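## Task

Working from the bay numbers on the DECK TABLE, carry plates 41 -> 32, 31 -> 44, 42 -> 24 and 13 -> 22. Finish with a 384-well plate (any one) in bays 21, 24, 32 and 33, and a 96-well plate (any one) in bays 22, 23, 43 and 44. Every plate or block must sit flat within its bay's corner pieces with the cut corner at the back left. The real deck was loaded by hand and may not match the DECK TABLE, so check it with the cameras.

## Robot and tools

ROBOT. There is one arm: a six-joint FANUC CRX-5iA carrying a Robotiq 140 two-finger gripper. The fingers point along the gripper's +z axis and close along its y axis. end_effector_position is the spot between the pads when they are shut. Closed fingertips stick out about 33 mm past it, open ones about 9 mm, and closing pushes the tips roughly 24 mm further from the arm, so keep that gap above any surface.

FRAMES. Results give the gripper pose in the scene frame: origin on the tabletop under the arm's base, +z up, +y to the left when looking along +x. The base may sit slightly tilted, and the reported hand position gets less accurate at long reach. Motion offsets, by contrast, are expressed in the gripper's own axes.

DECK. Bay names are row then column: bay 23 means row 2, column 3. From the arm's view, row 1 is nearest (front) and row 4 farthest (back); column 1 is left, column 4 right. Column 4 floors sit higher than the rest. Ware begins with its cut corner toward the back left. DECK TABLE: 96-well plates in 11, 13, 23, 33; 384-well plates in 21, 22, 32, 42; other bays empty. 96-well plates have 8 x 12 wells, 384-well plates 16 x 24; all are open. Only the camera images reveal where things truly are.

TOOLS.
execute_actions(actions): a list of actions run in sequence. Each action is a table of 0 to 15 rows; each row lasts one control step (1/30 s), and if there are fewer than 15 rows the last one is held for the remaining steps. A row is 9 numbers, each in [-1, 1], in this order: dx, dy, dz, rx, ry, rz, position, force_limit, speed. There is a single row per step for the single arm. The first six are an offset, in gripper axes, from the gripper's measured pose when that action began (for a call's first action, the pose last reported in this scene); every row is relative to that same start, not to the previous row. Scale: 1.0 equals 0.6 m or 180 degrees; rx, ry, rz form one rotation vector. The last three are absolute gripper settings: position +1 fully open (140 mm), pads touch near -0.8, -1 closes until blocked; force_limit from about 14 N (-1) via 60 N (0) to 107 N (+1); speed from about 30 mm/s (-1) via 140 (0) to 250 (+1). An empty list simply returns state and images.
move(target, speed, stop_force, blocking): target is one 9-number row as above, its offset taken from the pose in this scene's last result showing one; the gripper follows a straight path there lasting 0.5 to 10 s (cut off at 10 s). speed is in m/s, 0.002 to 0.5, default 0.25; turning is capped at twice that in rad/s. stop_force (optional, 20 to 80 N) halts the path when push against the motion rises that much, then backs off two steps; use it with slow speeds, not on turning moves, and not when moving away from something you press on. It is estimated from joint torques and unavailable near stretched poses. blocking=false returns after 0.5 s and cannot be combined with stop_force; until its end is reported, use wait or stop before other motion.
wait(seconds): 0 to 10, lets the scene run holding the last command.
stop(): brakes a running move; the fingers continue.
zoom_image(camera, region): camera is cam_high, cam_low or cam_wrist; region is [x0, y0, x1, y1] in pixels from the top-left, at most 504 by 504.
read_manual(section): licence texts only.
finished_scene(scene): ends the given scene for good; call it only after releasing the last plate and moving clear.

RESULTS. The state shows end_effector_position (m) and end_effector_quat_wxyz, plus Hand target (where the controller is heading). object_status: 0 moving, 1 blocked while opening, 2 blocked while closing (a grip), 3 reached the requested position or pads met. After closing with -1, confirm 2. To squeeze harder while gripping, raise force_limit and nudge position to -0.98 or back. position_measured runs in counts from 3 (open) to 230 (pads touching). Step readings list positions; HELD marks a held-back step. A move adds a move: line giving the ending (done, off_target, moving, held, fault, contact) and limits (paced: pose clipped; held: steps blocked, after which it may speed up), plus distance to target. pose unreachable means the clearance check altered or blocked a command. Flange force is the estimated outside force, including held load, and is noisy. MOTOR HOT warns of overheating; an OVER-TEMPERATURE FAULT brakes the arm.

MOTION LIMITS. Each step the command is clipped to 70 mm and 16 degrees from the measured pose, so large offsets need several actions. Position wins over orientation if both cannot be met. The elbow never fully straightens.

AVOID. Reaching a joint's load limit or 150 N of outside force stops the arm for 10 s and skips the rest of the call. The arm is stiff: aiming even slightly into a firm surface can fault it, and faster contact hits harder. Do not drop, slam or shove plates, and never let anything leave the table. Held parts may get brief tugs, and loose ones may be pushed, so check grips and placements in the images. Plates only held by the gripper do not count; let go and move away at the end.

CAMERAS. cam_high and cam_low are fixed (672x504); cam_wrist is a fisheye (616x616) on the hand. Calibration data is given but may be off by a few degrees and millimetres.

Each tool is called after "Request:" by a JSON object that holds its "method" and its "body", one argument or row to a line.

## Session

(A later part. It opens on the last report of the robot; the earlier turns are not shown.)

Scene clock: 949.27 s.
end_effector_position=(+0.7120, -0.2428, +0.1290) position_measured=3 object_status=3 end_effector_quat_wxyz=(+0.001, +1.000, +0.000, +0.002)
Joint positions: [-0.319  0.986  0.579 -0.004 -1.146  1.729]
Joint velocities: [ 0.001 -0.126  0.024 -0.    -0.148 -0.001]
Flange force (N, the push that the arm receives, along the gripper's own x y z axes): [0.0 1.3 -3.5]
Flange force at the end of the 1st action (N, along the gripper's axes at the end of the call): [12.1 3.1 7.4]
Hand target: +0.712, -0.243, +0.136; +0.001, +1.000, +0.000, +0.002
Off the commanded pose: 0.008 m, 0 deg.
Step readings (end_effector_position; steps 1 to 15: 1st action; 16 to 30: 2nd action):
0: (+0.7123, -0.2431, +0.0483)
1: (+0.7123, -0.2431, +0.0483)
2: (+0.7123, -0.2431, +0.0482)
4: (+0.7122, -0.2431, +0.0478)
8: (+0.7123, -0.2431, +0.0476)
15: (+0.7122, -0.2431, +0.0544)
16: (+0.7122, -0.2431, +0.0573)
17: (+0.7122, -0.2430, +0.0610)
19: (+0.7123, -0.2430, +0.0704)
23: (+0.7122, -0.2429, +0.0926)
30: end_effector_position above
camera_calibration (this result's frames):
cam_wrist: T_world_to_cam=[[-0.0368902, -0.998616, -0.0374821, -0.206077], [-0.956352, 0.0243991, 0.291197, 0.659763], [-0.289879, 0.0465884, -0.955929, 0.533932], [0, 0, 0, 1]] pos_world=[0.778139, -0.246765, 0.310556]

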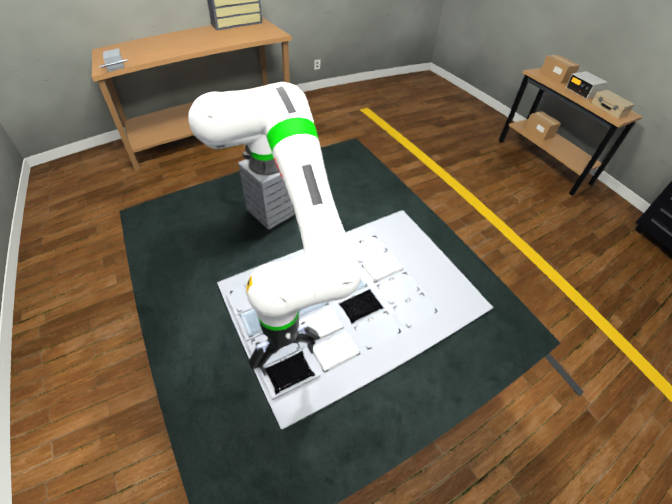

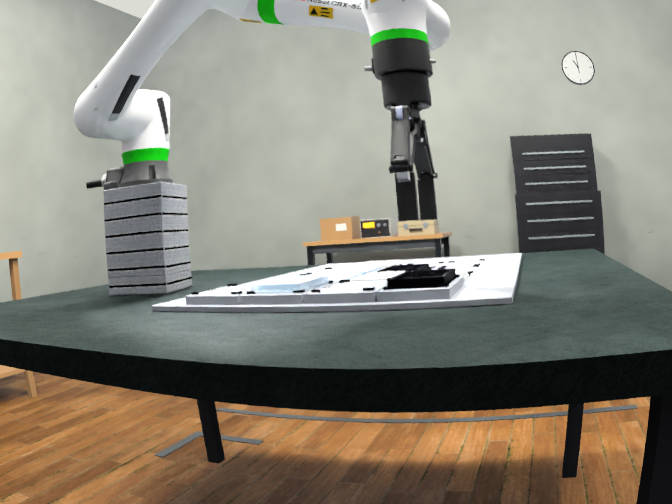

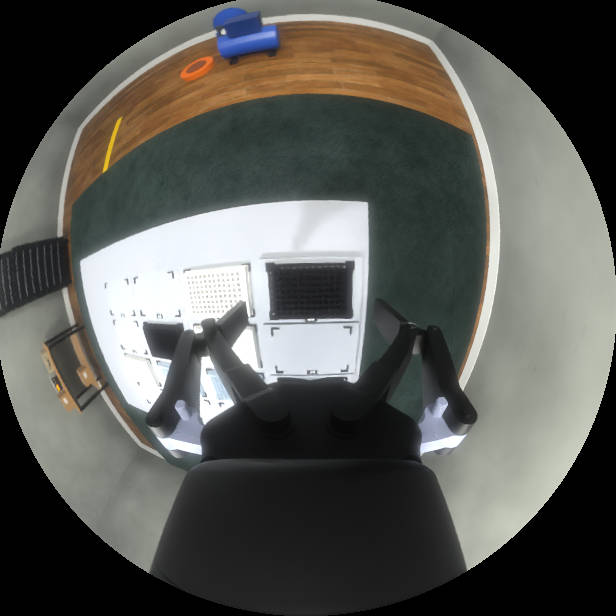

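Request:
{"method": "wait", "body": {
  "seconds": 0
}}

Request:
{"method": "zoom_image", "body": {
  "camera": "cam_wrist",
  "region": [250, 240, 370, 340]
}}

Request:
{"method": "zoom_image", "body": {
  "camera": "cam_low",
  "region": [220, 245, 500, 310]
}}

Request:
{"method": "zoom_image", "body": {
  "camera": "cam_high",
  "region": [220, 220, 460, 420]
}}

Scene clock: 958.77 s.
end_effector_position=(+0.7118, -0.2427, +0.1364) position_measured=3 object_status=3 end_effector_quat_wxyz=(+0.001, +1.000, +0.000, +0.002)
Joint positions: [-0.319  0.977  0.581 -0.004 -1.158  1.729]
Joint velocities: [-0.001 -0.     0.     0.001  0.    -0.001]
Flange force (N, the push that the arm receives, along the gripper's own x y z axes): [-5.1 -1.6 1.2]
Hand target: +0.712, -0.243, +0.136; +0.001, +1.000, +0.000, +0.002
Off the commanded pose: 0.000 m, 0 deg.
camera_calibration (this result's frames):
cam_wrist: T_world_to_cam=[[-0.0369621, -0.998611, -0.0375476, -0.205661], [-0.956284, 0.0244382, 0.291418, 0.657328], [-0.290095, 0.0466776, -0.955859, 0.541147], [0, 0, 0, 1]] pos_world=[0.777974, -0.246699, 0.317982]

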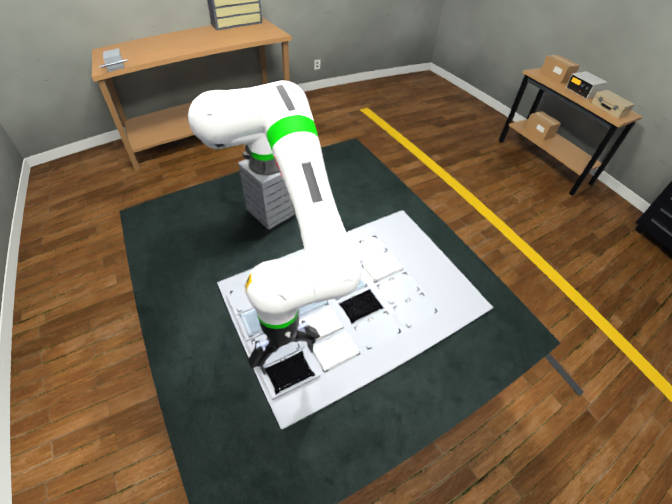

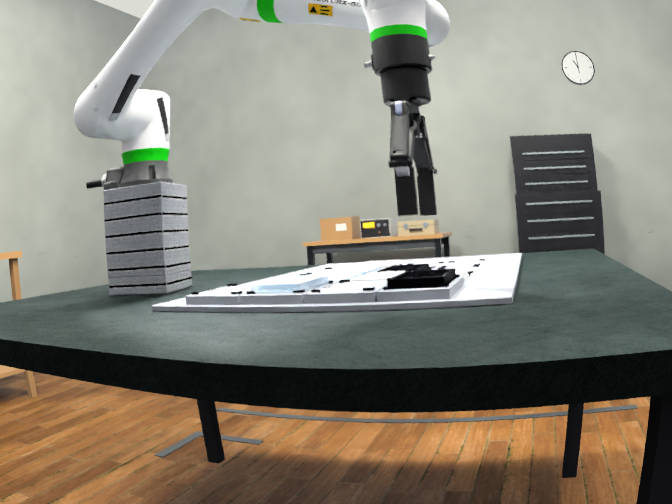

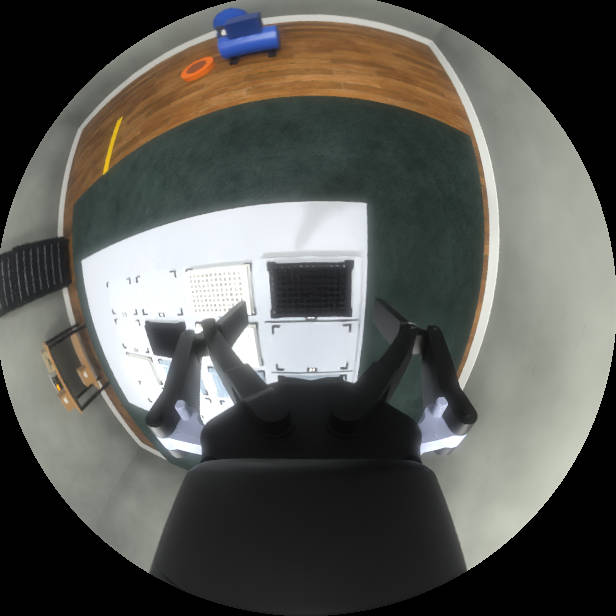

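Region (250, 240, 370, 340) of cam_wrist's 616x616 image, scaled by 4.200, with more detail than that image has.

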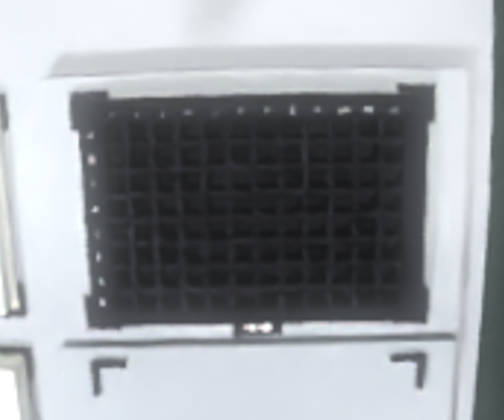

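Region (220, 245, 500, 310) of cam_low's 672x504 image, scaled by 1.800, with more detail than that image has; it fills the top 117 rows of this view, and the rest is white.

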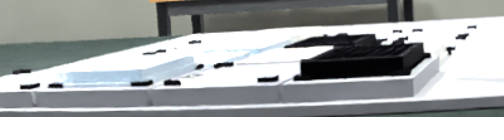

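Region (220, 220, 460, 420) of cam_high's 672x504 image, scaled by 2.100, with more detail than that image has.

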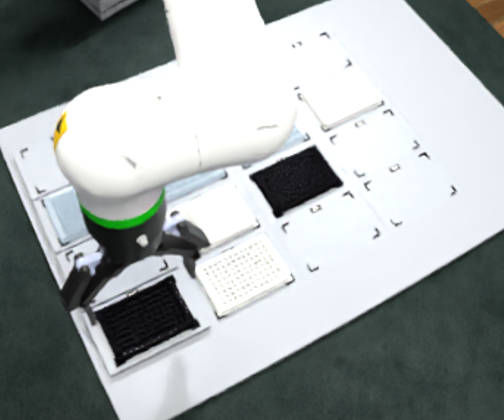

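Request:
{"method": "zoom_image", "body": {
  "camera": "cam_low",
  "region": [370, 250, 480, 310]
}}

Request:
{"method": "zoom_image", "body": {
  "camera": "cam_high",
  "region": [320, 230, 420, 330]
}}

Request:
{"method": "zoom_image", "body": {
  "camera": "cam_high",
  "region": [250, 295, 370, 405]
}}

Request:
{"method": "zoom_image", "body": {
  "camera": "cam_low",
  "region": [230, 250, 400, 305]
}}

Region (370, 250, 480, 310) of cam_low's 672x504 image, scaled by 4.582, with more detail than that image has; it fills the top 275 rows of this view, and the rest is white.

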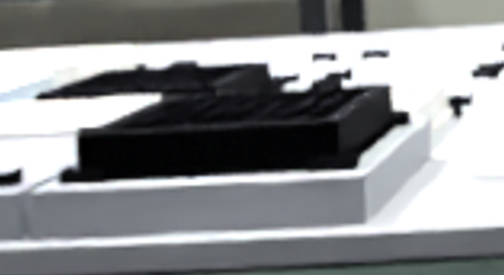

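Region (320, 230, 420, 330) of cam_high's 672x504 image, scaled by 5.040, with more detail than that image has.

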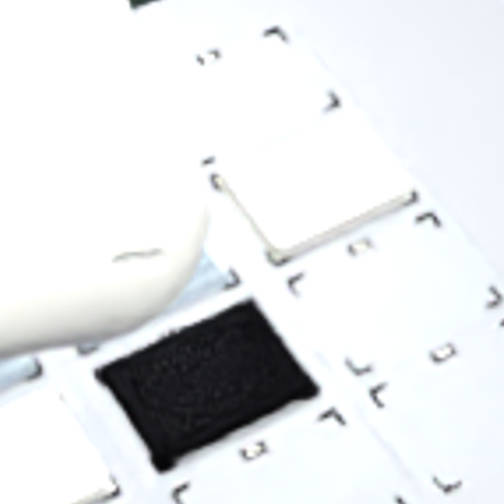

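Region (250, 295, 370, 405) of cam_high's 672x504 image, scaled by 4.200, with more detail than that image has; it fills the top 462 rows of this view, and the rest is white.

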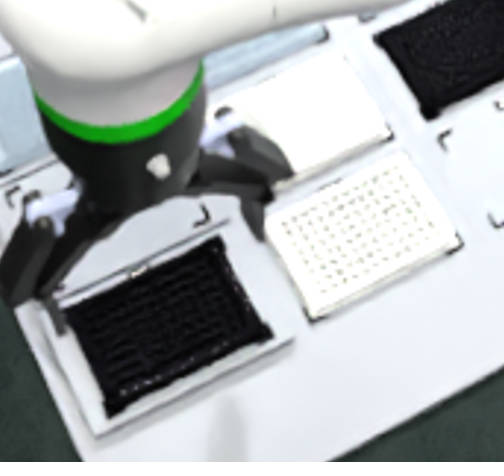

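Region (230, 250, 400, 305) of cam_low's 672x504 image, scaled by 2.965, with more detail than that image has; it fills the top 163 rows of this view, and the rest is white.

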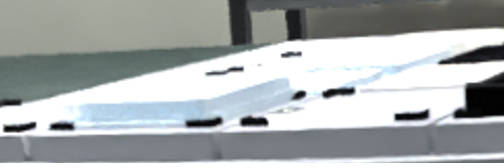

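All the plates look seated in their bays and the gripper is clear, so I'm ending the scene.

Request:
{"method": "finished_scene", "body": {
  "scene": 2
}}

The scene is finished: the task was done.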